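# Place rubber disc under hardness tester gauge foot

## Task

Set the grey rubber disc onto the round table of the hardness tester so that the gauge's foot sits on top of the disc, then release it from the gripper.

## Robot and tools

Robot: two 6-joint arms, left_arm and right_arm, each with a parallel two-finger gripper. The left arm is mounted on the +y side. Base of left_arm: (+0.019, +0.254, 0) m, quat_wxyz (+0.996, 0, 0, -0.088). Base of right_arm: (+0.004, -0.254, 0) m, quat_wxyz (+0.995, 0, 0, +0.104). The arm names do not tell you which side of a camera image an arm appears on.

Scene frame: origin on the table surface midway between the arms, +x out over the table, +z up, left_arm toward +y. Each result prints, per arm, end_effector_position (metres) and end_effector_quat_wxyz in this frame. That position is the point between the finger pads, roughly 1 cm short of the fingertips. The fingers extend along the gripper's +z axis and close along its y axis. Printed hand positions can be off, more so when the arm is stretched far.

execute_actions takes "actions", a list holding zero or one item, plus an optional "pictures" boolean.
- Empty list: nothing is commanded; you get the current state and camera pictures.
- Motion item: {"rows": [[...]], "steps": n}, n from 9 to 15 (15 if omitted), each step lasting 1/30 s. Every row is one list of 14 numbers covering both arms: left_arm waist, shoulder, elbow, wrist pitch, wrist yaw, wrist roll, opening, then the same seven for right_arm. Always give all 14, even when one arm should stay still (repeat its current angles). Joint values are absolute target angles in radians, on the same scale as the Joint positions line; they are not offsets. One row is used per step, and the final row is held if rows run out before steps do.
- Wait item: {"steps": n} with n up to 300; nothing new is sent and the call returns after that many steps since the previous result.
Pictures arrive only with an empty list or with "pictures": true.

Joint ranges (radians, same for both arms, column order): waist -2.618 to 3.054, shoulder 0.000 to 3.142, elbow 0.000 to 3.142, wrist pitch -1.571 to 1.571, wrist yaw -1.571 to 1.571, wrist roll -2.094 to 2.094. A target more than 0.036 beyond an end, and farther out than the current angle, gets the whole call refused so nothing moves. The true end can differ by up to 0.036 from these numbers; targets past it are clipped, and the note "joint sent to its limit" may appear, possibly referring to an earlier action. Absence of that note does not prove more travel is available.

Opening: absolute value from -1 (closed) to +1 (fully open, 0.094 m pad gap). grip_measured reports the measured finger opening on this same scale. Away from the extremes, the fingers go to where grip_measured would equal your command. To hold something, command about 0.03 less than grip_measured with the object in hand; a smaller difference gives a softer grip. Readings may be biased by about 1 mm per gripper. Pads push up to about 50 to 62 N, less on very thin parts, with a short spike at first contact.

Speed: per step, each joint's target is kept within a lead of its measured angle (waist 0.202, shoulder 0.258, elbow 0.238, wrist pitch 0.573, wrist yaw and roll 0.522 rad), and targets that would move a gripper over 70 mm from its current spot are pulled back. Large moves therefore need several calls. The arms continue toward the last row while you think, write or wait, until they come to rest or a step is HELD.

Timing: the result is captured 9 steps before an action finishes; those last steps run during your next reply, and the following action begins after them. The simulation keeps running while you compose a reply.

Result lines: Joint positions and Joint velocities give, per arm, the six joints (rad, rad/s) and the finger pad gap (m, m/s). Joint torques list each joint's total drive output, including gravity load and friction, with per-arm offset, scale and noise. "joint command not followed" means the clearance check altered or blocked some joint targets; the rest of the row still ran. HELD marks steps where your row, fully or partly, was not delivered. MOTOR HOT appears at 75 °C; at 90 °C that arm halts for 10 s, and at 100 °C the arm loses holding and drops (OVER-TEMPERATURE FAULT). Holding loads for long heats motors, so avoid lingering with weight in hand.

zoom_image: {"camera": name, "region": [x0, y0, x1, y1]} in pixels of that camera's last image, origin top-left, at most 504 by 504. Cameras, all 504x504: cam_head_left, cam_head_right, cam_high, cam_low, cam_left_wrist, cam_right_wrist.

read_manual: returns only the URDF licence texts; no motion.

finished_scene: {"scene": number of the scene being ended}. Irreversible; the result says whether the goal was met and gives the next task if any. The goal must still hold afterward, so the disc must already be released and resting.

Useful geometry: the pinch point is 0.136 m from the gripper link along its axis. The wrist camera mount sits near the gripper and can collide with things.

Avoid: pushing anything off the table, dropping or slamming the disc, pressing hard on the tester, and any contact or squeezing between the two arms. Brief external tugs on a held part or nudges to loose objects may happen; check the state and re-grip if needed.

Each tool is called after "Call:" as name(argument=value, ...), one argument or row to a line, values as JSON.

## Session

Call:
execute_actions(
  actions=[],
)

Scene clock: 0.00 s of 5400.00 s.
left_arm: end_effector_position=(+0.2324, -0.2566, +0.2809) grip_measured=+1.000 end_effector_quat_wxyz=(+0.279, -0.032, +0.783, -0.555) | right_arm: end_effector_position=(+0.3016, -0.3808, +0.1590) grip_measured=+1.000 end_effector_quat_wxyz=(+0.011, +0.745, +0.662, -0.082)
Joint positions: left_arm=[-1.053  1.739  1.334  0.172 -0.16  -1.183  0.094] | right_arm=[-0.529  1.829  1.712 -1.517  0.154  1.373  0.094]
Joint velocities: left_arm=[-0.002 -0.022 -0.002  0.007 -0.037  0.081  0.   ] | right_arm=[ 0.002 -0.042  0.002  0.095 -0.007  0.022  0.   ]
Joint torques (N m, as the arm reports them, + toward a larger angle): no reading
Motor temperatures (°C, as the motors report them): left_arm=[25 27 29 28 28 28] | right_arm=[29 28 28 28 27 27]

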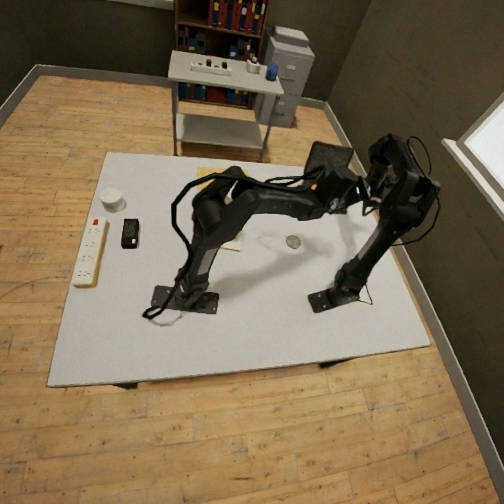

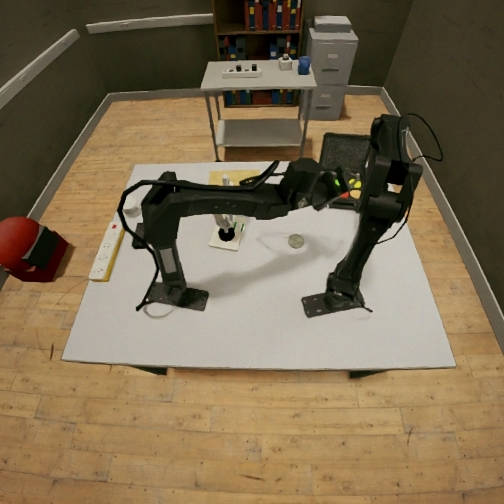

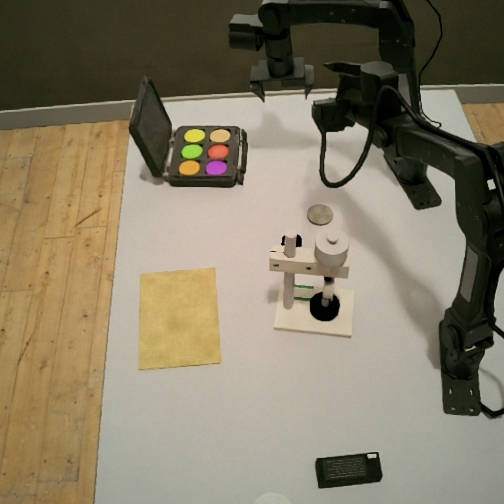

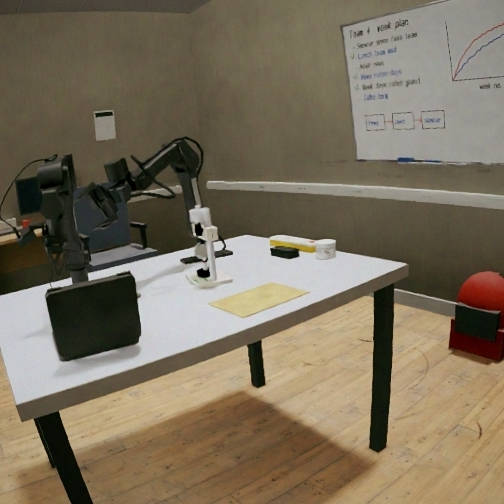

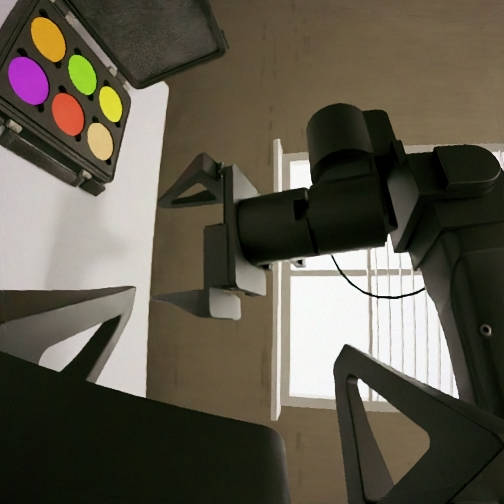

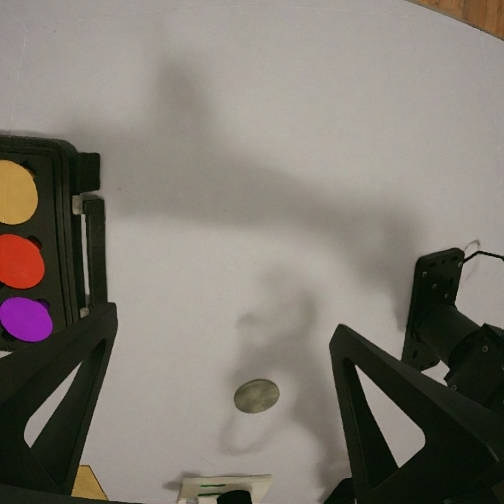

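Call:
execute_actions(
  actions=[
    {"rows":[[-1.04,1.735,1.3,0.22,-0.12,-1.05,1,-0.57,1.82,1.71,-1.5,0.13,1.25,1],[-1.03,1.73,1.26,0.26,-0.08,-0.9,1,-0.62,1.81,1.71,-1.5,0.1,1.1,1],[-1.02,1.725,1.21,0.3,-0.04,-0.75,1,-0.67,1.79,1.7,-1.48,0.08,1.0,1],[-1.0,1.72,1.16,0.34,0,-0.6,1,-0.72,1.76,1.69,-1.46,0.05,0.9,1],[-0.98,1.715,1.11,0.38,0,-0.45,1,-0.77,1.72,1.67,-1.44,0.02,0.8,1],[-0.96,1.71,1.06,0.42,0,-0.3,1,-0.8,1.67,1.65,-1.42,0,0.7,1],[-0.945,1.705,1.01,0.45,0,-0.15,1,-0.8,1.62,1.63,-1.4,0,0.6,1],[-0.93,1.7,0.96,0.45,0,0,1,-0.8,1.57,1.61,-1.38,0,0.5,1],[-0.915,1.7,0.91,0.45,0,0,1,-0.8,1.52,1.59,-1.36,0,0.4,1],[-0.9,1.7,0.86,0.45,0,0,1,-0.8,1.47,1.57,-1.34,0,0.3,1],[-0.89,1.7,0.81,0.45,0,0,1,-0.8,1.42,1.55,-1.32,0,0.2,1],[-0.88,1.7,0.77,0.45,0,0,1,-0.8,1.37,1.53,-1.3,0,0.1,1],[-0.875,1.7,0.73,0.45,0,0,1,-0.8,1.32,1.51,-1.28,0,0,1],[-0.875,1.7,0.7,0.45,0,0,1,-0.8,1.27,1.49,-1.26,0,0,1],[-0.875,1.7,0.68,0.45,0,0,1,-0.8,1.22,1.47,-1.24,0,0,1]],"steps":15},
  ],
)

Call:
execute_actions(
  actions=[
    {"rows":[[-0.875,1.7,0.67,0.45,0,0,1,-0.78,1.17,1.45,-1.22,0,0,1],[-0.875,1.7,0.66,0.45,0,0,1,-0.76,1.12,1.43,-1.2,0,0,1],[-0.875,1.7,0.65,0.45,0,0,1,-0.73,1.07,1.41,-1.2,0,0,1],[-0.875,1.7,0.645,0.45,0,0,1,-0.7,1.02,1.39,-1.2,0,0,1],[-0.875,1.7,0.645,0.45,0,0,1,-0.66,0.97,1.37,-1.2,0,0,1],[-0.875,1.7,0.645,0.45,0,0,1,-0.62,0.92,1.35,-1.2,0,0,1],[-0.875,1.7,0.645,0.45,0,0,1,-0.58,0.87,1.33,-1.2,0,0,1],[-0.875,1.7,0.645,0.45,0,0,1,-0.54,0.82,1.31,-1.2,0,0,1],[-0.875,1.7,0.645,0.45,0,0,1,-0.5,0.78,1.29,-1.2,0,0,1],[-0.875,1.7,0.645,0.45,0,0,1,-0.46,0.75,1.27,-1.2,0,0,1],[-0.875,1.7,0.645,0.45,0,0,1,-0.42,0.72,1.25,-1.2,0,0,1],[-0.875,1.7,0.645,0.45,0,0,1,-0.38,0.72,1.25,-1.2,0,0,1],[-0.875,1.7,0.645,0.45,0,0,1,-0.34,0.72,1.25,-1.2,0,0,1],[-0.875,1.7,0.645,0.45,0,0,1,-0.3,0.72,1.25,-1.2,0,0,1]],"steps":15},
  ],
)

Call:
execute_actions(
  actions=[
    {"steps":12},
  ],
  pictures=true,
)

Scene clock: 4.50 s of 5400.00 s.
left_arm: end_effector_position=(+0.2329, -0.2442, +0.2521) grip_measured=+1.000 end_effector_quat_wxyz=(+0.367, +0.139, +0.766, -0.509) | right_arm: end_effector_position=(+0.2845, -0.4191, +0.1590) grip_measured=+1.000 end_effector_quat_wxyz=(+0.001, +0.693, +0.720, -0.034)
Joint positions: left_arm=[-1.012  1.717  1.177  0.325 -0.061 -0.78   0.094] | right_arm=[-0.707  1.795  1.678 -1.47   0.066  1.034  0.094]
Joint velocities: left_arm=[ 0.466 -0.139 -1.414  0.886  0.447  2.791  0.   ] | right_arm=[-1.56  -0.647 -0.613  0.549 -0.491 -2.205  0.   ]
Joint torques (N m, as the arm reports them, + toward a larger angle): left_arm=[ 1.92 -8.63  4.6   1.74 -0.12  0.03] | right_arm=[  0.08 -15.18   6.45  -0.09   0.04   0.05]
Motor temperatures (°C, as the motors report them): left_arm=[25 29 30 29 28 28] | right_arm=[29 29 29 28 28 27]
Steps of this call (steps 1 to 90: nothing new was sent; then 1.30 s passed at rest; steps 91 to 96: the first 6 steps of this action). Readings (joint positions):
91: left_arm=[-1.053 1.739 1.332 0.180 -0.155 -1.165] | right_arm=[-0.533 1.829 1.712 -1.517 0.148 1.355]
92: left_arm=[-1.050 1.738 1.321 0.200 -0.143 -1.122] | right_arm=[-0.545 1.829 1.712 -1.517 0.136 1.310]
94: left_arm=[-1.039 1.730 1.266 0.260 -0.100 -0.974] | right_arm=[-0.606 1.825 1.708 -1.505 0.102 1.186]
96: the state above

Scene clock: 5.00 s of 5400.00 s.
left_arm: end_effector_position=(+0.2357, -0.1183, +0.0495) grip_measured=+1.000 end_effector_quat_wxyz=(+0.389, +0.428, +0.782, -0.231) | right_arm: end_effector_position=(+0.2237, -0.3694, +0.3014) grip_measured=+1.000 end_effector_quat_wxyz=(+0.339, +0.257, +0.902, -0.076)
Joint positions: left_arm=[-0.876  1.713  0.657  0.424 -0.011 -0.044  0.094] | right_arm=[-0.686  1.016  1.398 -1.243  0.013  0.072  0.094]
Joint velocities: left_arm=[-0.007 -0.017  0.007  0.11   0.007  0.198  0.   ] | right_arm=[ 1.053 -1.346 -0.676  0.139 -0.081 -0.447  0.   ]
Joint torques (N m, as the arm reports them, + toward a larger angle): left_arm=[ 0.06 -7.85  4.19  2.15  0.13  0.1 ] | right_arm=[ 0.24 -1.71  4.97  1.7  -0.11 -0.02]
Motor temperatures (°C, as the motors report them): left_arm=[25 29 30 29 28 28] | right_arm=[29 29 29 28 28 27]
Steps of this call (steps 1 to 9: the last 9 steps of your previous action; steps 10 to 15: the first 6 steps of this action). Readings (joint positions):
10: left_arm=[-0.876 1.713 0.704 0.424 -0.021 -0.111] | right_arm=[-0.801 1.266 1.500 -1.308 0.017 0.209]
11: left_arm=[-0.876 1.713 0.683 0.422 -0.018 -0.092] | right_arm=[-0.793 1.212 1.481 -1.290 0.017 0.168]
13: left_arm=[-0.876 1.713 0.661 0.421 -0.014 -0.063] | right_arm=[-0.752 1.111 1.441 -1.261 0.015 0.109]
15: the state above

Scene clock: 5.40 s of 5400.00 s.
left_arm: end_effector_position=(+0.2370, -0.1217, +0.0545) grip_measured=+1.000 end_effector_quat_wxyz=(+0.401, +0.438, +0.770, -0.232) | right_arm: end_effector_position=(+0.1953, -0.2728, +0.3136) grip_measured=+1.000 end_effector_quat_wxyz=(+0.430, +0.049, +0.901, -0.021)
Joint positions: left_arm=[-0.876  1.713  0.657  0.449 -0.008 -0.013  0.094] | right_arm=[-0.309  0.715  1.261 -1.227  0.001  0.008  0.094]
Joint velocities: left_arm=[ 0.002 -0.012 -0.007 -0.022  0.007  0.022  0.   ] | right_arm=[ 0.051  0.017 -0.105 -0.125 -0.022 -0.11   0.   ]
Joint torques (N m, as the arm reports them, + toward a larger angle): left_arm=[ 0.03 -7.83  4.28  1.98  0.12  0.17] | right_arm=[ 0.48  2.71  4.83  2.08 -0.07 -0.03]
Motor temperatures (°C, as the motors report them): left_arm=[25 29 30 29 28 28] | right_arm=[29 29 29 28 28 27]
Kept back: nothing.
Steps of this call (steps 1 to 9: the last 9 steps of your previous action; steps 10 to 12: the robot went on to your last target). Readings (joint positions):
1: left_arm=[-0.876 1.713 0.657 0.428 -0.011 -0.037] | right_arm=[-0.648 0.969 1.376 -1.238 0.011 0.058]
2: left_arm=[-0.876 1.713 0.657 0.434 -0.010 -0.032] | right_arm=[-0.608 0.922 1.354 -1.234 0.009 0.047]
4: left_arm=[-0.876 1.713 0.657 0.440 -0.009 -0.024] | right_arm=[-0.528 0.829 1.313 -1.231 0.006 0.031]
8: left_arm=[-0.876 1.713 0.657 0.446 -0.008 -0.017] | right_arm=[-0.370 0.718 1.270 -1.231 0.003 0.015]
12: the state above

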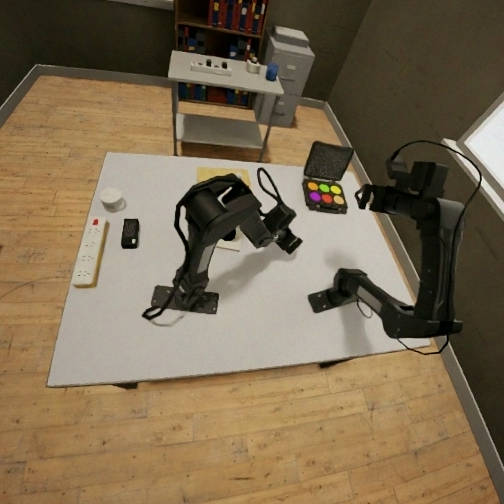

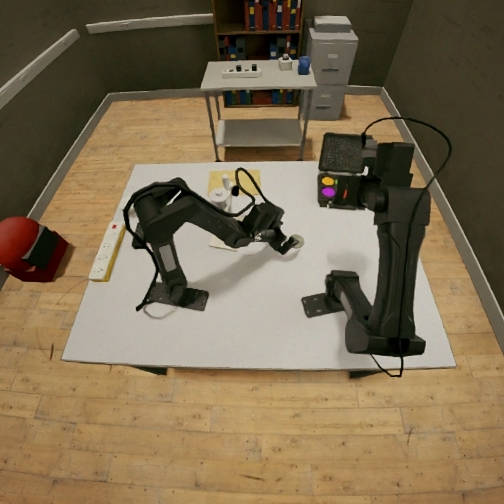

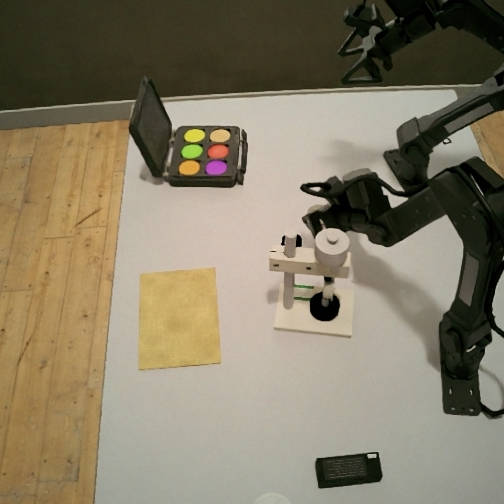

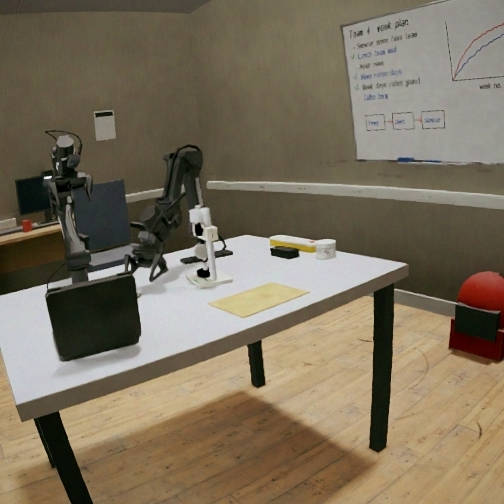

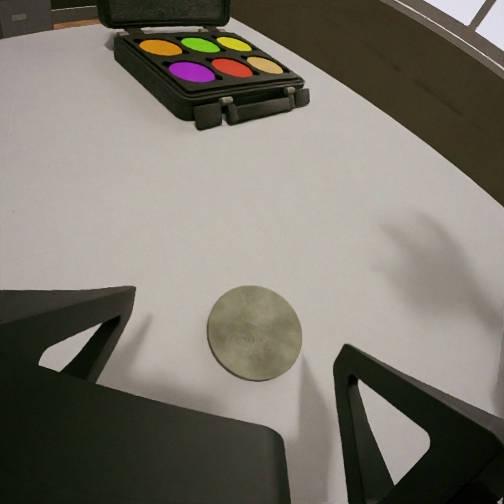

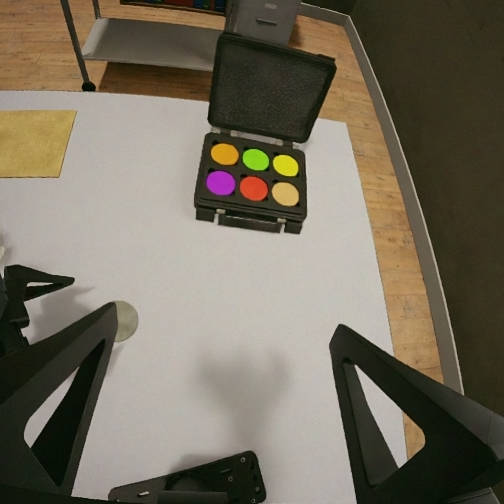

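Call:
execute_actions(
  actions=[
    {"rows":[[-0.89,1.73,0.69,0.48,0,0.01,1,-0.3,0.72,1.25,-1.2,0,0,1],[-0.9,1.75,0.7,0.5,0,0.01,1,-0.3,0.72,1.25,-1.2,0,0,1],[-0.91,1.77,0.71,0.52,0,0.01,1,-0.3,0.72,1.25,-1.2,0,0,1],[-0.92,1.79,0.72,0.54,0,0.01,0.95,-0.3,0.72,1.25,-1.2,0,0,1],[-0.92,1.81,0.73,0.555,0,0.01,0.9,-0.3,0.72,1.25,-1.2,0,0,1],[-0.92,1.83,0.74,0.565,0,0.01,0.85,-0.3,0.72,1.25,-1.2,0,0,1],[-0.92,1.85,0.75,0.565,0,0.01,0.8,-0.3,0.72,1.25,-1.2,0,0,1],[-0.92,1.865,0.76,0.565,0,0.01,0.75,-0.3,0.72,1.25,-1.2,0,0,1],[-0.92,1.88,0.77,0.565,0,0.01,0.7,-0.3,0.72,1.25,-1.2,0,0,1],[-0.92,1.895,0.778,0.565,0,0.01,0.65,-0.3,0.72,1.25,-1.2,0,0,1],[-0.92,1.91,0.778,0.565,0,0.01,0.6,-0.3,0.72,1.25,-1.2,0,0,1],[-0.92,1.92,0.778,0.565,0,0.01,0.6,-0.3,0.72,1.25,-1.2,0,0,1],[-0.92,1.93,0.778,0.565,0,0.01,0.6,-0.3,0.72,1.25,-1.2,0,0,1],[-0.92,1.94,0.778,0.565,0,0.01,0.6,-0.3,0.72,1.25,-1.2,0,0,1]],"steps":15},
  ],
)

Call:
execute_actions(
  actions=[
    {"steps":15},
  ],
  pictures=true,
)

Scene clock: 6.60 s of 5400.00 s.
left_arm: end_effector_position=(+0.2336, -0.1444, +0.0558) grip_measured=+0.874 end_effector_quat_wxyz=(+0.414, +0.448, +0.753, -0.246) | right_arm: end_effector_position=(+0.1954, -0.2725, +0.3119) grip_measured=+1.000 end_effector_quat_wxyz=(+0.428, +0.047, +0.902, -0.021)
Joint positions: left_arm=[-0.907  1.778  0.698  0.514 -0.007 -0.004  0.088] | right_arm=[-0.308  0.715  1.256 -1.227  0.001  0.004  0.094]
Joint velocities: left_arm=[-0.183  0.598  0.359  0.418  0.081 -0.007 -0.045] | right_arm=[-0.007 -0.012 -0.002  0.066  0.022 -0.022  0.   ]
Joint torques (N m, as the arm reports them, + toward a larger angle): left_arm=[-0.3  -6.11  6.71  1.91  0.07  0.1 ] | right_arm=[ 0.6   2.73  4.76  2.07 -0.06 -0.04]
Motor temperatures (°C, as the motors report them): left_arm=[25 29 30 29 28 28] | right_arm=[29 29 29 29 28 27]
Steps of this call (steps 1 to 30: the robot went on to your last target; steps 31 to 36: the first 6 steps of this action). Readings (joint positions):
31: left_arm=[-0.876 1.713 0.657 0.453 -0.008 -0.010] | right_arm=[-0.308 0.715 1.256 -1.227 0.001 0.004]
32: left_arm=[-0.878 1.716 0.659 0.460 -0.008 -0.008] | right_arm=[-0.308 0.715 1.256 -1.227 0.001 0.004]
34: left_arm=[-0.891 1.740 0.675 0.484 -0.008 -0.006] | right_arm=[-0.308 0.715 1.256 -1.227 0.001 0.004]
36: the state above

Scene clock: 7.10 s of 5400.00 s.
left_arm: end_effector_position=(+0.2358, -0.1576, +0.0183) grip_measured=+0.602 end_effector_quat_wxyz=(+0.394, +0.459, +0.760, -0.237) | right_arm: end_effector_position=(+0.1954, -0.2725, +0.3119) grip_measured=+1.000 end_effector_quat_wxyz=(+0.428, +0.047, +0.902, -0.021)
Joint positions: left_arm=[-0.915  1.933  0.753  0.564 -0.004 -0.001  0.075] | right_arm=[-0.308  0.715  1.256 -1.227  0.001  0.004  0.094]
Joint velocities: left_arm=[-0.002  0.012  0.007  0.066 -0.007 -0.051  0.001] | right_arm=[ 0.002  0.002 -0.002 -0.095 -0.095 -0.007  0.   ]
Joint torques (N m, as the arm reports them, + toward a larger angle): left_arm=[-0.38 -7.81  6.24  1.98  0.06  0.13] | right_arm=[ 0.6   2.71  4.76  2.06 -0.06 -0.04]
Motor temperatures (°C, as the motors report them): left_arm=[25 29 30 29 28 28] | right_arm=[29 29 29 29 28 27]
Kept back: nothing.
Steps of this call (steps 1 to 9: the last 9 steps of your previous action; steps 10 to 15: the robot went on to your last target). Readings (joint positions):
1: left_arm=[-0.912 1.799 0.710 0.527 -0.006 -0.003] | right_arm=[-0.308 0.715 1.256 -1.227 0.001 0.004]
2: left_arm=[-0.914 1.819 0.721 0.536 -0.005 -0.003] | right_arm=[-0.308 0.715 1.256 -1.227 0.001 0.004]
4: left_arm=[-0.915 1.856 0.739 0.548 -0.004 -0.002] | right_arm=[-0.308 0.715 1.256 -1.227 0.001 0.004]
8: left_arm=[-0.915 1.909 0.753 0.561 -0.004 -0.001] | right_arm=[-0.308 0.715 1.256 -1.227 0.001 0.004]
15: the state above

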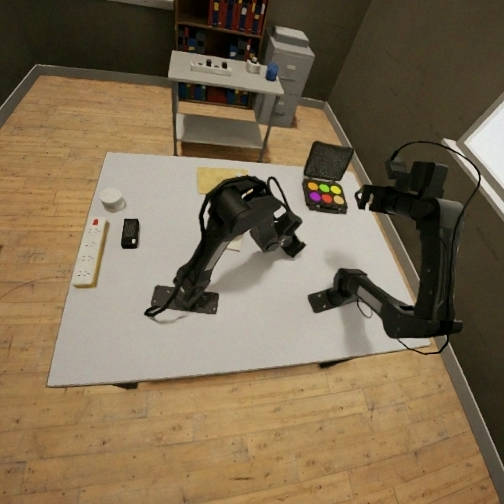

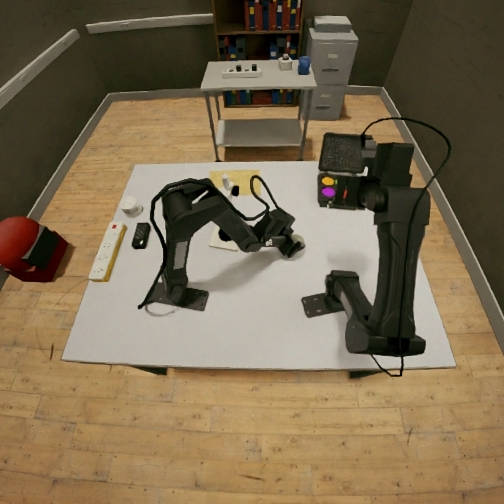

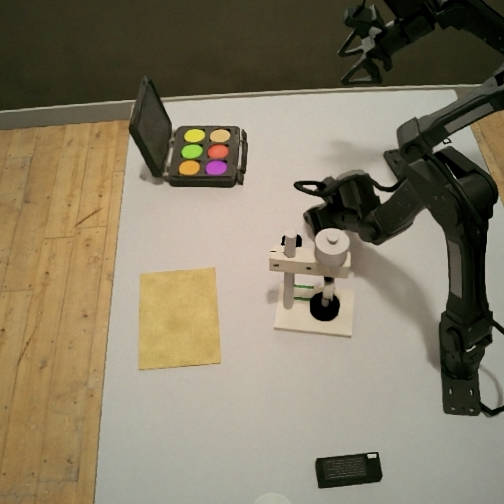

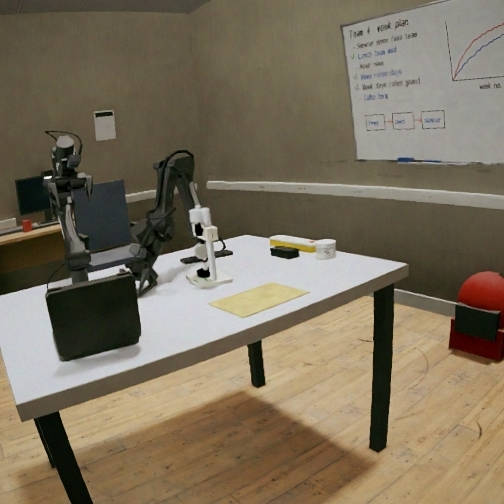

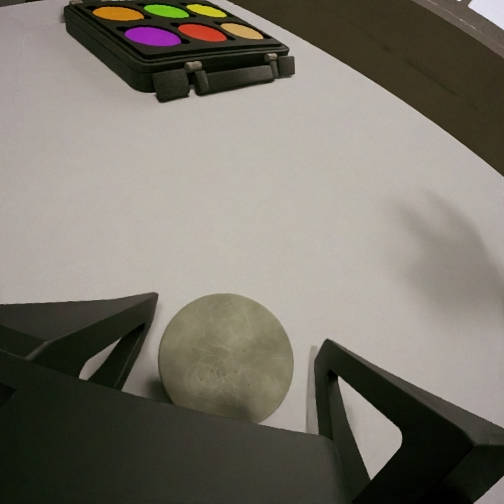

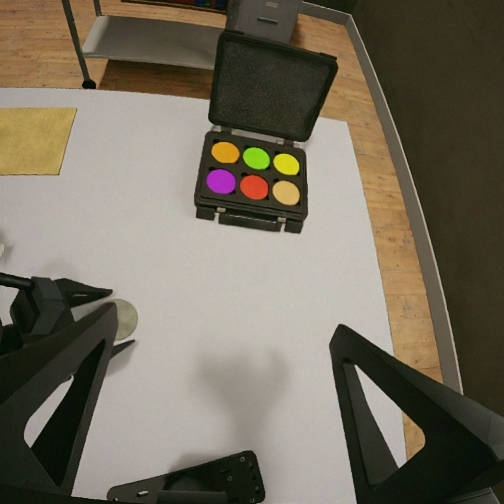

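Call:
execute_actions(
  actions=[
    {"rows":[[-0.9,1.94,0.76,0.565,0,0.01,0.6,-0.3,0.72,1.25,-1.2,0,0,1],[-0.9,1.94,0.745,0.565,0,0.01,0.55,-0.3,0.72,1.25,-1.2,0,0,1],[-0.9,1.943,0.733,0.565,0,0.01,0.5,-0.3,0.72,1.25,-1.2,0,0,1],[-0.9,1.947,0.733,0.565,0,0.01,0.45,-0.3,0.72,1.25,-1.2,0,0,1],[-0.9,1.952,0.733,0.565,0,0.01,0.4,-0.3,0.72,1.25,-1.2,0,0,1],[-0.9,1.956,0.733,0.565,0,0.01,0.4,-0.3,0.72,1.25,-1.2,0,0,1]],"steps":12},
  ],
)

Call:
execute_actions(
  actions=[
    {"steps":10},
  ],
)

Scene clock: 7.60 s of 5400.00 s.
left_arm: end_effector_position=(+0.2371, -0.1571, +0.0184) grip_measured=+0.523 end_effector_quat_wxyz=(+0.394, +0.458, +0.761, -0.236) | right_arm: end_effector_position=(+0.1954, -0.2725, +0.3119) grip_measured=+1.000 end_effector_quat_wxyz=(+0.428, +0.047, +0.902, -0.021)
Joint positions: left_arm=[-0.912  1.933  0.753  0.565 -0.004 -0.001  0.072] | right_arm=[-0.308  0.715  1.256 -1.227  0.001  0.004  0.094]
Joint velocities: left_arm=[ 0.037 -0.002  0.002 -0.022 -0.125  0.007 -0.042] | right_arm=[ 0.007 -0.002 -0.022 -0.066  0.051  0.007  0.   ]
Joint torques (N m, as the arm reports them, + toward a larger angle): left_arm=[ 0.49 -7.6   3.22  2.    0.04  0.13] | right_arm=[ 0.59  2.7   4.77  2.06 -0.06 -0.03]
Motor temperatures (°C, as the motors report them): left_arm=[25 30 31 30 28 28] | right_arm=[29 29 29 29 28 27]
Steps of this call (steps 1 to 12: the robot went on to your last target; steps 13 to 15: the first 3 steps of this action). Readings (joint positions):
13: left_arm=[-0.915 1.933 0.753 0.565 -0.004 -0.001] | right_arm=[-0.308 0.715 1.256 -1.227 0.001 0.004]
14: left_arm=[-0.913 1.933 0.753 0.565 -0.004 -0.001] | right_arm=[-0.308 0.715 1.256 -1.227 0.001 0.004]
15: the state above

Scene clock: 7.93 s of 5400.00 s.
left_arm: end_effector_position=(+0.2382, -0.1557, +0.0145) grip_measured=+0.402 end_effector_quat_wxyz=(+0.392, +0.458, +0.763, -0.234) | right_arm: end_effector_position=(+0.1954, -0.2725, +0.3119) grip_measured=+1.000 end_effector_quat_wxyz=(+0.428, +0.047, +0.902, -0.021)
Joint positions: left_arm=[-0.908  1.943  0.753  0.567 -0.004 -0.001  0.066] | right_arm=[-0.308  0.715  1.256 -1.227  0.001  0.004  0.094]
Joint velocities: left_arm=[-0.002 -0.007 -0.022 -0.066 -0.022  0.022 -0.   ] | right_arm=[-0.012  0.007  0.022  0.022 -0.051 -0.037  0.   ]
Joint torques (N m, as the arm reports them, + toward a larger angle): left_arm=[ 0.63 -7.34  3.07  2.05  0.06  0.13] | right_arm=[ 0.59  2.71  4.76  2.06 -0.05 -0.03]
Motor temperatures (°C, as the motors report them): left_arm=[25 30 31 30 28 28] | right_arm=[29 29 29 29 28 27]
Kept back: nothing.
Steps of this call (steps 1 to 9: the last 9 steps of your previous action; step 10: the robot went on to your last target). Readings (joint positions):
1: left_arm=[-0.910 1.933 0.753 0.565 -0.004 -0.001] | right_arm=[-0.308 0.715 1.256 -1.227 0.001 0.004]
2: left_arm=[-0.909 1.933 0.753 0.565 -0.004 -0.001] | right_arm=[-0.308 0.715 1.256 -1.227 0.001 0.004]
4: left_arm=[-0.908 1.935 0.753 0.566 -0.004 -0.001] | right_arm=[-0.308 0.715 1.256 -1.227 0.001 0.004]
8: left_arm=[-0.908 1.942 0.753 0.567 -0.004 -0.001] | right_arm=[-0.308 0.715 1.256 -1.227 0.001 0.004]
10: the state above

Call:
execute_actions(
  actions=[
    {"rows":[[-0.9,1.956,0.726,0.565,0,0.01,0.4,-0.3,0.72,1.25,-1.2,0,0,1],[-0.9,1.956,0.72,0.565,0,0.01,0.4,-0.3,0.72,1.25,-1.2,0,0,1],[-0.9,1.956,0.72,0.565,0,0.01,0.4,-0.3,0.72,1.25,-1.2,0,0,1],[-0.9,1.956,0.72,0.565,0,0.01,0.4,-0.3,0.72,1.25,-1.2,0,0,1],[-0.9,1.956,0.72,0.565,0,0.01,0.37,-0.3,0.72,1.25,-1.2,0,0,1],[-0.9,1.956,0.72,0.565,0,0.01,0.34,-0.3,0.72,1.25,-1.2,0,0,1],[-0.9,1.956,0.72,0.565,0,0.01,0.31,-0.3,0.72,1.25,-1.2,0,0,1],[-0.9,1.956,0.72,0.565,0,0.01,0.28,-0.3,0.72,1.25,-1.2,0,0,1],[-0.9,1.956,0.72,0.565,0,0.01,0.26,-0.3,0.72,1.25,-1.2,0,0,1],[-0.9,1.956,0.72,0.565,0,0.01,0.24,-0.3,0.72,1.25,-1.2,0,0,1],[-0.9,1.956,0.72,0.565,0,0.01,0.22,-0.3,0.72,1.25,-1.2,0,0,1],[-0.9,1.956,0.72,0.565,0,0.01,0.2,-0.3,0.72,1.25,-1.2,0,0,1],[-0.9,1.956,0.72,0.565,0,0.01,0.18,-0.3,0.72,1.25,-1.2,0,0,1]],"steps":15},
  ],
)

Call:
execute_actions(
  actions=[
    {"steps":10},
  ],
  pictures=true,
)

Scene clock: 9.13 s of 5400.00 s.
left_arm: end_effector_position=(+0.2382, -0.1557, +0.0145) grip_measured=+0.354 end_effector_quat_wxyz=(+0.392, +0.458, +0.763, -0.234) | right_arm: end_effector_position=(+0.1954, -0.2725, +0.3119) grip_measured=+1.000 end_effector_quat_wxyz=(+0.428, +0.047, +0.902, -0.021)
Joint positions: left_arm=[-0.908  1.943  0.753  0.567 -0.004 -0.001  0.064] | right_arm=[-0.308  0.715  1.256 -1.227  0.001  0.004  0.094]
Joint velocities: left_arm=[-0.002  0.012 -0.012 -0.066 -0.022  0.066 -0.025] | right_arm=[ 0.007 -0.017 -0.007 -0.022  0.022  0.037  0.   ]
Joint torques (N m, as the arm reports them, + toward a larger angle): left_arm=[ 0.62 -7.4   2.26  1.99  0.06  0.12] | right_arm=[ 0.59  2.71  4.75  2.06 -0.06 -0.04]
Motor temperatures (°C, as the motors report them): left_arm=[25 30 30 30 28 28] | right_arm=[29 29 29 29 28 27]
Steps of this call (steps 1 to 15: the robot went on to your last target; steps 16 to 30: nothing new was sent; steps 31 to 36: the first 6 steps of this action). Readings (joint positions):
31: left_arm=[-0.908 1.943 0.753 0.567 -0.004 -0.001] | right_arm=[-0.308 0.715 1.256 -1.227 0.001 0.004]
32: left_arm=[-0.908 1.943 0.753 0.567 -0.004 -0.001] | right_arm=[-0.308 0.715 1.256 -1.227 0.001 0.004]
34: left_arm=[-0.908 1.943 0.753 0.567 -0.004 -0.001] | right_arm=[-0.308 0.715 1.256 -1.227 0.001 0.004]
36: the state above

Scene clock: 9.47 s of 5400.00 s.
left_arm: end_effector_position=(+0.2382, -0.1557, +0.0145) grip_measured=+0.210 end_effector_quat_wxyz=(+0.392, +0.458, +0.763, -0.234) | right_arm: end_effector_position=(+0.1954, -0.2725, +0.3119) grip_measured=+1.000 end_effector_quat_wxyz=(+0.428, +0.047, +0.902, -0.021)
Joint positions: left_arm=[-0.908  1.943  0.753  0.567 -0.004 -0.001  0.057] | right_arm=[-0.308  0.715  1.256 -1.227  0.001  0.004  0.094]
Joint velocities: left_arm=[ 0.007  0.017  0.002  0.007 -0.037 -0.051 -0.001] | right_arm=[-0.007 -0.012 -0.007 -0.154  0.022  0.066  0.   ]
Joint torques (N m, as the arm reports them, + toward a larger angle): left_arm=[ 0.61 -7.4   2.25  1.99  0.06  0.13] | right_arm=[ 0.58  2.72  4.76  2.06 -0.06 -0.03]
Motor temperatures (°C, as the motors report them): left_arm=[25 30 30 30 28 28] | right_arm=[29 29 29 29 28 27]
Kept back: nothing.
Steps of this call (steps 1 to 9: the last 9 steps of your previous action; step 10: the robot went on to your last target). Readings (joint positions):
1: left_arm=[-0.908 1.943 0.753 0.567 -0.004 -0.001] | right_arm=[-0.308 0.715 1.256 -1.227 0.001 0.004]
2: left_arm=[-0.908 1.943 0.753 0.567 -0.004 -0.001] | right_arm=[-0.308 0.715 1.256 -1.227 0.001 0.004]
4: left_arm=[-0.908 1.943 0.753 0.567 -0.004 -0.001] | right_arm=[-0.308 0.715 1.256 -1.227 0.001 0.004]
8: left_arm=[-0.908 1.943 0.753 0.567 -0.004 -0.001] | right_arm=[-0.308 0.715 1.256 -1.227 0.001 0.004]
10: the state above

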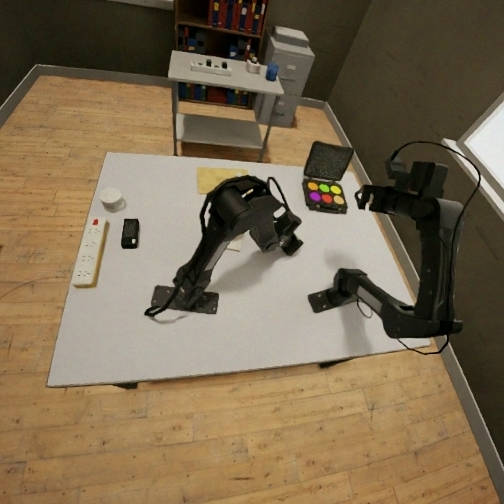

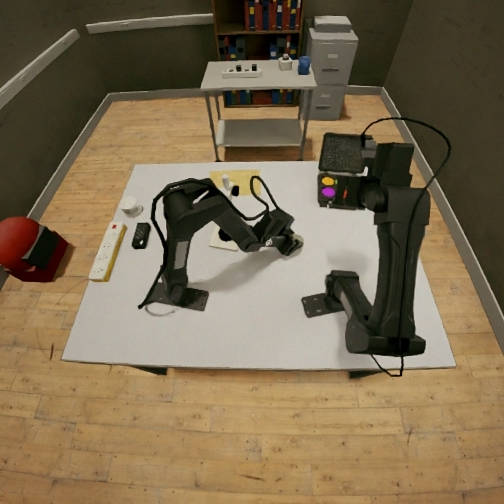

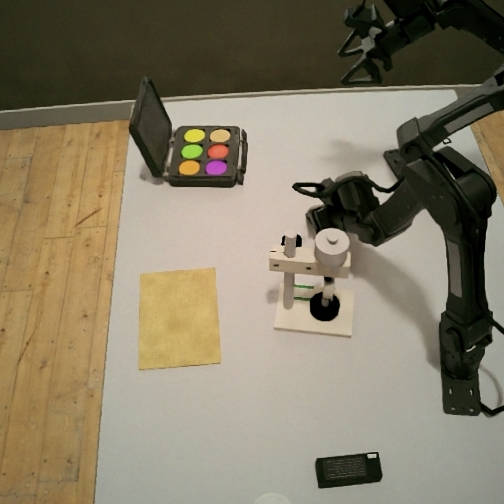

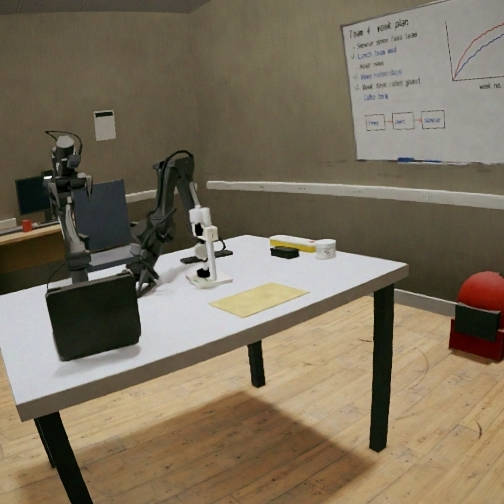

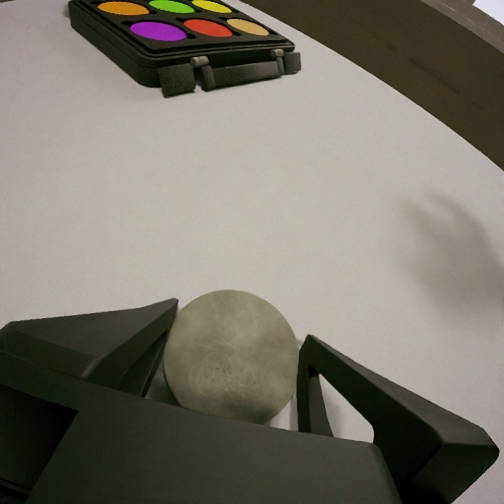

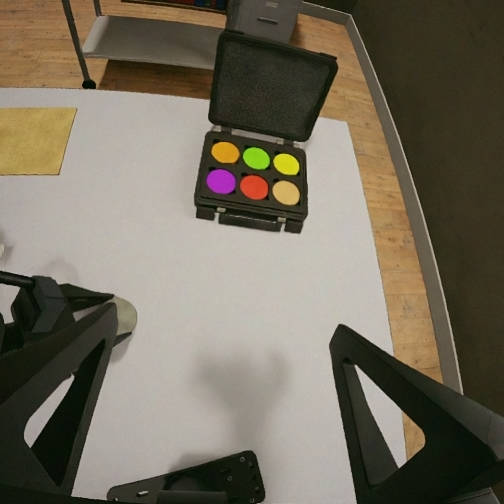

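Call:
execute_actions(
  actions=[
    {"rows":[[-0.91,1.93,0.75,0.565,0,0.01,0.16,-0.3,0.72,1.25,-1.2,0,0,1],[-0.91,1.9,0.75,0.56,0,0.01,0.16,-0.3,0.72,1.25,-1.2,0,0,1],[-0.91,1.87,0.745,0.55,0,0.01,0.16,-0.3,0.72,1.25,-1.2,0,0,1],[-0.91,1.83,0.73,0.52,0,0.01,0.16,-0.3,0.72,1.25,-1.2,0,0,1],[-0.91,1.79,0.71,0.49,0,0.01,0.16,-0.3,0.72,1.25,-1.2,0,0,1],[-0.91,1.74,0.69,0.46,0,0.01,0.16,-0.3,0.72,1.25,-1.2,0,0,1],[-0.91,1.69,0.66,0.43,0.04,0.03,0.16,-0.3,0.72,1.25,-1.2,0,0,1],[-0.91,1.64,0.62,0.41,0.08,0.06,0.16,-0.3,0.72,1.25,-1.2,0,0,1],[-0.91,1.59,0.58,0.39,0.12,0.09,0.16,-0.3,0.72,1.25,-1.2,0,0,1],[-0.91,1.54,0.54,0.37,0.16,0.12,0.16,-0.3,0.72,1.25,-1.2,0,0,1],[-0.91,1.49,0.5,0.35,0.2,0.15,0.16,-0.3,0.72,1.25,-1.2,0,0,1],[-0.91,1.44,0.46,0.33,0.24,0.18,0.16,-0.3,0.72,1.25,-1.2,0,0,1],[-0.91,1.38,0.43,0.3,0.28,0.21,0.16,-0.3,0.72,1.25,-1.2,0,0,1],[-0.91,1.32,0.4,0.27,0.32,0.24,0.16,-0.3,0.72,1.25,-1.2,0,0,1],[-0.91,1.26,0.37,0.24,0.36,0.27,0.16,-0.3,0.72,1.25,-1.2,0,0,1]],"steps":15},
  ],
)

Call:
execute_actions(
  actions=[
    {"rows":[[-0.91,1.2,0.34,0.2,0.405,0.315,0.16,-0.3,0.72,1.25,-1.2,0,0,1],[-0.91,1.14,0.31,0.15,0.405,0.315,0.16,-0.3,0.72,1.25,-1.2,0,0,1],[-0.91,1.08,0.29,0.1,0.405,0.315,0.16,-0.3,0.72,1.25,-1.2,0,0,1],[-0.91,1.02,0.27,0.05,0.405,0.315,0.16,-0.3,0.72,1.25,-1.2,0,0,1],[-0.91,0.96,0.255,0,0.405,0.315,0.16,-0.3,0.72,1.25,-1.2,0,0,1],[-0.91,0.9,0.24,-0.05,0.405,0.315,0.16,-0.28,0.72,1.25,-1.2,0,0,1],[-0.89,0.84,0.225,-0.1,0.405,0.315,0.16,-0.26,0.72,1.25,-1.2,0,0,1],[-0.87,0.78,0.21,-0.15,0.405,0.315,0.16,-0.23,0.72,1.25,-1.2,0,0,1],[-0.84,0.72,0.195,-0.2,0.405,0.315,0.16,-0.2,0.72,1.25,-1.2,0,0,1],[-0.81,0.66,0.18,-0.25,0.405,0.315,0.16,-0.16,0.72,1.25,-1.2,0,0,1],[-0.78,0.6,0.165,-0.3,0.405,0.315,0.16,-0.12,0.72,1.25,-1.2,0,0,1],[-0.74,0.54,0.15,-0.35,0.405,0.315,0.16,-0.08,0.72,1.25,-1.2,0,0,1],[-0.7,0.48,0.135,-0.39,0.405,0.315,0.16,-0.04,0.72,1.25,-1.2,0,0,1],[-0.66,0.42,0.12,-0.42,0.405,0.315,0.16,0,0.72,1.25,-1.2,0,0,1],[-0.62,0.37,0.105,-0.44,0.405,0.315,0.16,0.04,0.72,1.25,-1.2,0,0,1]],"steps":15},
  ],
)

Call:
execute_actions(
  actions=[
    {"rows":[[-0.58,0.345,0.1,-0.44,0.405,0.315,0.16,0.09,0.72,1.25,-1.2,0,0,1],[-0.54,0.345,0.1,-0.44,0.405,0.315,0.16,0.14,0.72,1.25,-1.2,0,0,1],[-0.5,0.345,0.1,-0.44,0.405,0.315,0.16,0.19,0.72,1.25,-1.2,0,0,1],[-0.46,0.345,0.1,-0.44,0.405,0.315,0.16,0.24,0.72,1.25,-1.2,0,0,1],[-0.42,0.345,0.1,-0.44,0.405,0.315,0.16,0.29,0.72,1.25,-1.2,0,0,1],[-0.4,0.345,0.1,-0.44,0.405,0.315,0.16,0.34,0.72,1.25,-1.2,0,0,1],[-0.4,0.345,0.1,-0.44,0.405,0.315,0.16,0.39,0.72,1.25,-1.2,0,0,1],[-0.4,0.345,0.1,-0.44,0.405,0.315,0.16,0.44,0.72,1.25,-1.2,0,0,1],[-0.4,0.345,0.1,-0.44,0.405,0.315,0.16,0.49,0.72,1.25,-1.2,0,0,1],[-0.4,0.345,0.1,-0.44,0.405,0.315,0.16,0.54,0.72,1.25,-1.2,0,0,1],[-0.4,0.345,0.1,-0.44,0.405,0.315,0.16,0.59,0.72,1.25,-1.2,0,0,1],[-0.4,0.345,0.1,-0.44,0.405,0.315,0.16,0.64,0.72,1.25,-1.2,0,0,1],[-0.4,0.345,0.1,-0.44,0.405,0.315,0.16,0.68,0.72,1.25,-1.2,0,0,1],[-0.4,0.345,0.1,-0.44,0.405,0.315,0.16,0.72,0.72,1.25,-1.2,0,0,1],[-0.4,0.345,0.1,-0.44,0.405,0.315,0.16,0.748,0.72,1.25,-1.2,0,0,1]],"steps":15},
  ],
)

Call:
execute_actions(
  actions=[
    {"steps":12},
  ],
  pictures=true,
)

Scene clock: 12.87 s of 5400.00 s.
left_arm: end_effector_position=(+0.2358, -0.1513, +0.0388) grip_measured=+0.210 end_effector_quat_wxyz=(+0.402, +0.455, +0.758, -0.240) | right_arm: end_effector_position=(+0.1954, -0.2725, +0.3119) grip_measured=+1.000 end_effector_quat_wxyz=(+0.428, +0.047, +0.902, -0.021)
Joint positions: left_arm=[-0.908  1.851  0.732  0.523 -0.004 -0.001  0.057] | right_arm=[-0.308  0.715  1.256 -1.227  0.001  0.004  0.094]
Joint velocities: left_arm=[-0.012 -1.219 -0.403 -0.432 -0.051  0.022 -0.   ] | right_arm=[ 0.002 -0.012 -0.017 -0.037  0.007  0.022  0.   ]
Joint torques (N m, as the arm reports them, + toward a larger angle): left_arm=[ -0.21 -10.86   3.51   2.11   0.03   0.13] | right_arm=[ 0.59  2.72  4.76  2.06 -0.06 -0.04]
Motor temperatures (°C, as the motors report them): left_arm=[25 30 30 30 28 28] | right_arm=[29 29 30 30 28 27]
Steps of this call (steps 1 to 15: the robot went on to your last target; steps 16 to 90: nothing new was sent; then 0.20 s passed at rest; steps 91 to 96: the first 6 steps of this action). Readings (joint positions):
91: left_arm=[-0.908 1.943 0.753 0.567 -0.004 -0.001] | right_arm=[-0.308 0.715 1.256 -1.227 0.001 0.004]
92: left_arm=[-0.908 1.940 0.753 0.566 -0.004 -0.001] | right_arm=[-0.308 0.715 1.256 -1.227 0.001 0.004]
94: left_arm=[-0.908 1.916 0.751 0.550 -0.004 -0.001] | right_arm=[-0.308 0.715 1.256 -1.227 0.001 0.004]
96: the state above

Scene clock: 13.37 s of 5400.00 s.
left_arm: end_effector_position=(+0.1071, -0.0392, +0.0906) grip_measured=+0.210 end_effector_quat_wxyz=(+0.364, +0.606, +0.629, -0.324) | right_arm: end_effector_position=(+0.1955, -0.2718, +0.3119) grip_measured=+1.000 end_effector_quat_wxyz=(+0.428, +0.045, +0.903, -0.020)
Joint positions: left_arm=[-0.908  1.016  0.282  0.141  0.347  0.264  0.057] | right_arm=[-0.304  0.715  1.256 -1.227  0.001  0.004  0.094]
Joint velocities: left_arm=[ 0.002 -1.726 -0.505 -1.238  0.286  0.242 -0.   ] | right_arm=[ 0.208 -0.017  0.002  0.022 -0.066 -0.022  0.   ]
Joint torques (N m, as the arm reports them, + toward a larger angle): left_arm=[-0.01 -2.18  5.2   2.04  0.25  0.13] | right_arm=[ 0.83  2.71  4.74  2.06 -0.06 -0.04]
Motor temperatures (°C, as the motors report them): left_arm=[25 31 30 30 28 28] | right_arm=[29 29 30 30 28 27]
Steps of this call (steps 1 to 9: the last 9 steps of your previous action; steps 10 to 15: the first 6 steps of this action). Readings (joint positions):
10: left_arm=[-0.908 1.311 0.412 0.344 0.240 0.180] | right_arm=[-0.308 0.715 1.256 -1.227 0.001 0.004]
11: left_arm=[-0.908 1.254 0.379 0.309 0.273 0.205] | right_arm=[-0.308 0.715 1.256 -1.227 0.001 0.004]
13: left_arm=[-0.908 1.135 0.323 0.228 0.318 0.241] | right_arm=[-0.308 0.715 1.256 -1.227 0.001 0.004]
15: the state above

Scene clock: 13.87 s of 5400.00 s.
left_arm: end_effector_position=(+0.1522, +0.0729, +0.0710) grip_measured=+0.210 end_effector_quat_wxyz=(+0.406, +0.473, +0.742, -0.246) | right_arm: end_effector_position=(+0.1760, -0.1682, +0.3119) grip_measured=+1.000 end_effector_quat_wxyz=(+0.417, -0.205, +0.880, +0.097)
Joint positions: left_arm=[-0.456  0.366  0.116 -0.388  0.397  0.303  0.057] | right_arm=[ 0.254  0.715  1.256 -1.227  0.003  0.003  0.094]
Joint velocities: left_arm=[ 0.96   0.007  0.007 -0.256  0.022 -0.037  0.001] | right_arm=[ 1.448  0.002  0.007 -0.051 -0.007 -0.095  0.   ]
Joint torques (N m, as the arm reports them, + toward a larger angle): left_arm=[-0.32  0.54  5.54  1.91  0.24  0.16] | right_arm=[-0.2   2.71  4.75  2.07 -0.03 -0.06]
Motor temperatures (°C, as the motors report them): left_arm=[25 30 30 30 28 28] | right_arm=[29 29 30 30 28 27]
Steps of this call (steps 1 to 9: the last 9 steps of your previous action; steps 10 to 15: the first 6 steps of this action). Readings (joint positions):
10: left_arm=[-0.652 0.425 0.138 -0.294 0.393 0.300] | right_arm=[0.012 0.715 1.256 -1.227 0.003 0.003]
11: left_arm=[-0.612 0.390 0.127 -0.322 0.395 0.301] | right_arm=[0.058 0.715 1.256 -1.227 0.003 0.003]
13: left_arm=[-0.532 0.367 0.118 -0.362 0.396 0.302] | right_arm=[0.155 0.715 1.256 -1.227 0.003 0.003]
15: the state above

Scene clock: 14.27 s of 5400.00 s.
left_arm: end_effector_position=(+0.1565, +0.0823, +0.0643) grip_measured=+0.210 end_effector_quat_wxyz=(+0.397, +0.456, +0.761, -0.235) | right_arm: end_effector_position=(+0.1160, -0.0981, +0.3119) grip_measured=+1.000 end_effector_quat_wxyz=(+0.381, -0.410, +0.805, +0.195)
Joint positions: left_arm=[-0.409  0.366  0.116 -0.423  0.395  0.304  0.057] | right_arm=[ 0.737  0.715  1.256 -1.227 -0.     0.002  0.094]
Joint velocities: left_arm=[-0.007 -0.012 -0.002 -0.022 -0.037 -0.037  0.001] | right_arm=[ 0.115 -0.012  0.012  0.022 -0.022 -0.037  0.   ]
Joint torques (N m, as the arm reports them, + toward a larger angle): left_arm=[0.65 0.49 5.44 1.77 0.28 0.15] | right_arm=[ 0.28  2.7   4.75  2.06 -0.05 -0.01]
Motor temperatures (°C, as the motors report them): left_arm=[25 30 30 30 28 28] | right_arm=[29 29 30 30 28 27]
Kept back: nothing.
Steps of this call (steps 1 to 9: the last 9 steps of your previous action; steps 10 to 12: the robot went on to your last target). Readings (joint positions):
1: left_arm=[-0.429 0.366 0.116 -0.396 0.395 0.303] | right_arm=[0.304 0.715 1.256 -1.227 0.002 0.003]
2: left_arm=[-0.416 0.366 0.116 -0.402 0.395 0.303] | right_arm=[0.354 0.715 1.256 -1.227 0.002 0.002]
4: left_arm=[-0.409 0.366 0.116 -0.411 0.395 0.303] | right_arm=[0.454 0.715 1.256 -1.227 0.002 0.002]
8: left_arm=[-0.409 0.366 0.116 -0.420 0.395 0.303] | right_arm=[0.647 0.715 1.256 -1.227 0.001 0.002]
12: the state above

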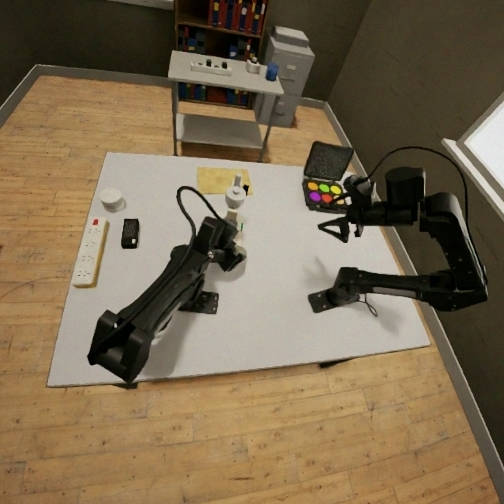

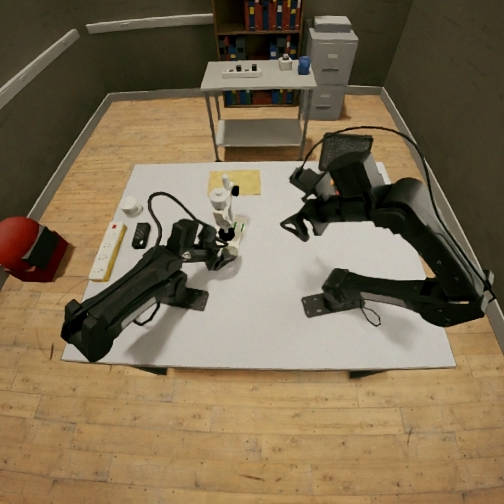

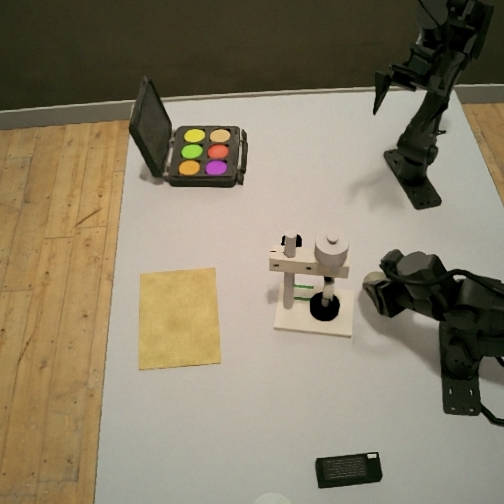

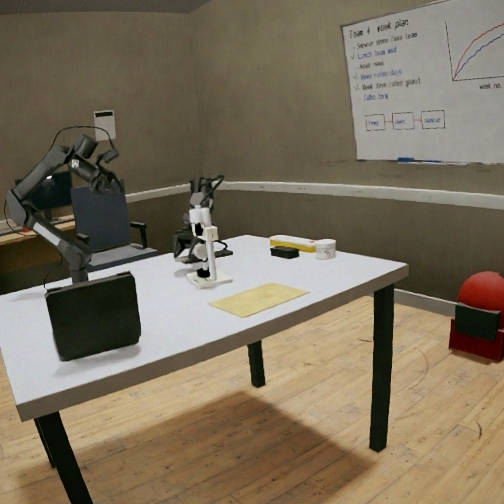

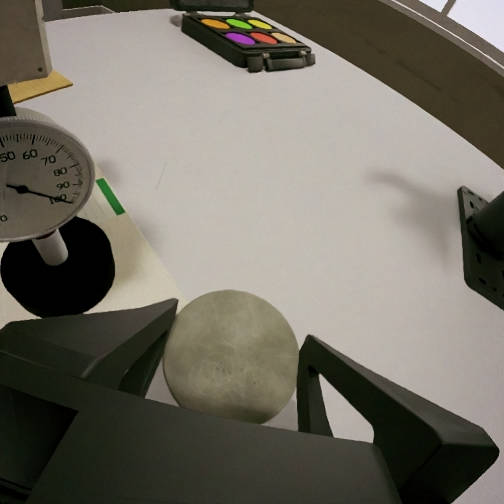

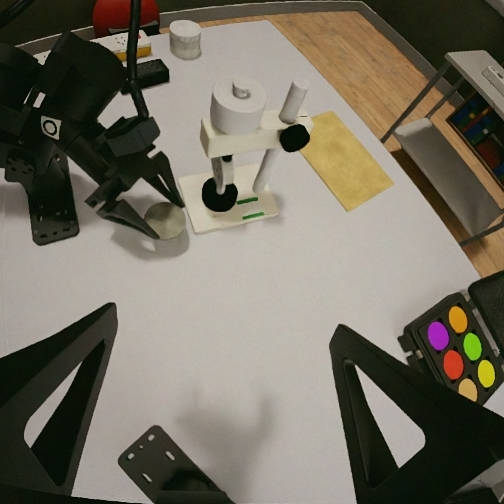

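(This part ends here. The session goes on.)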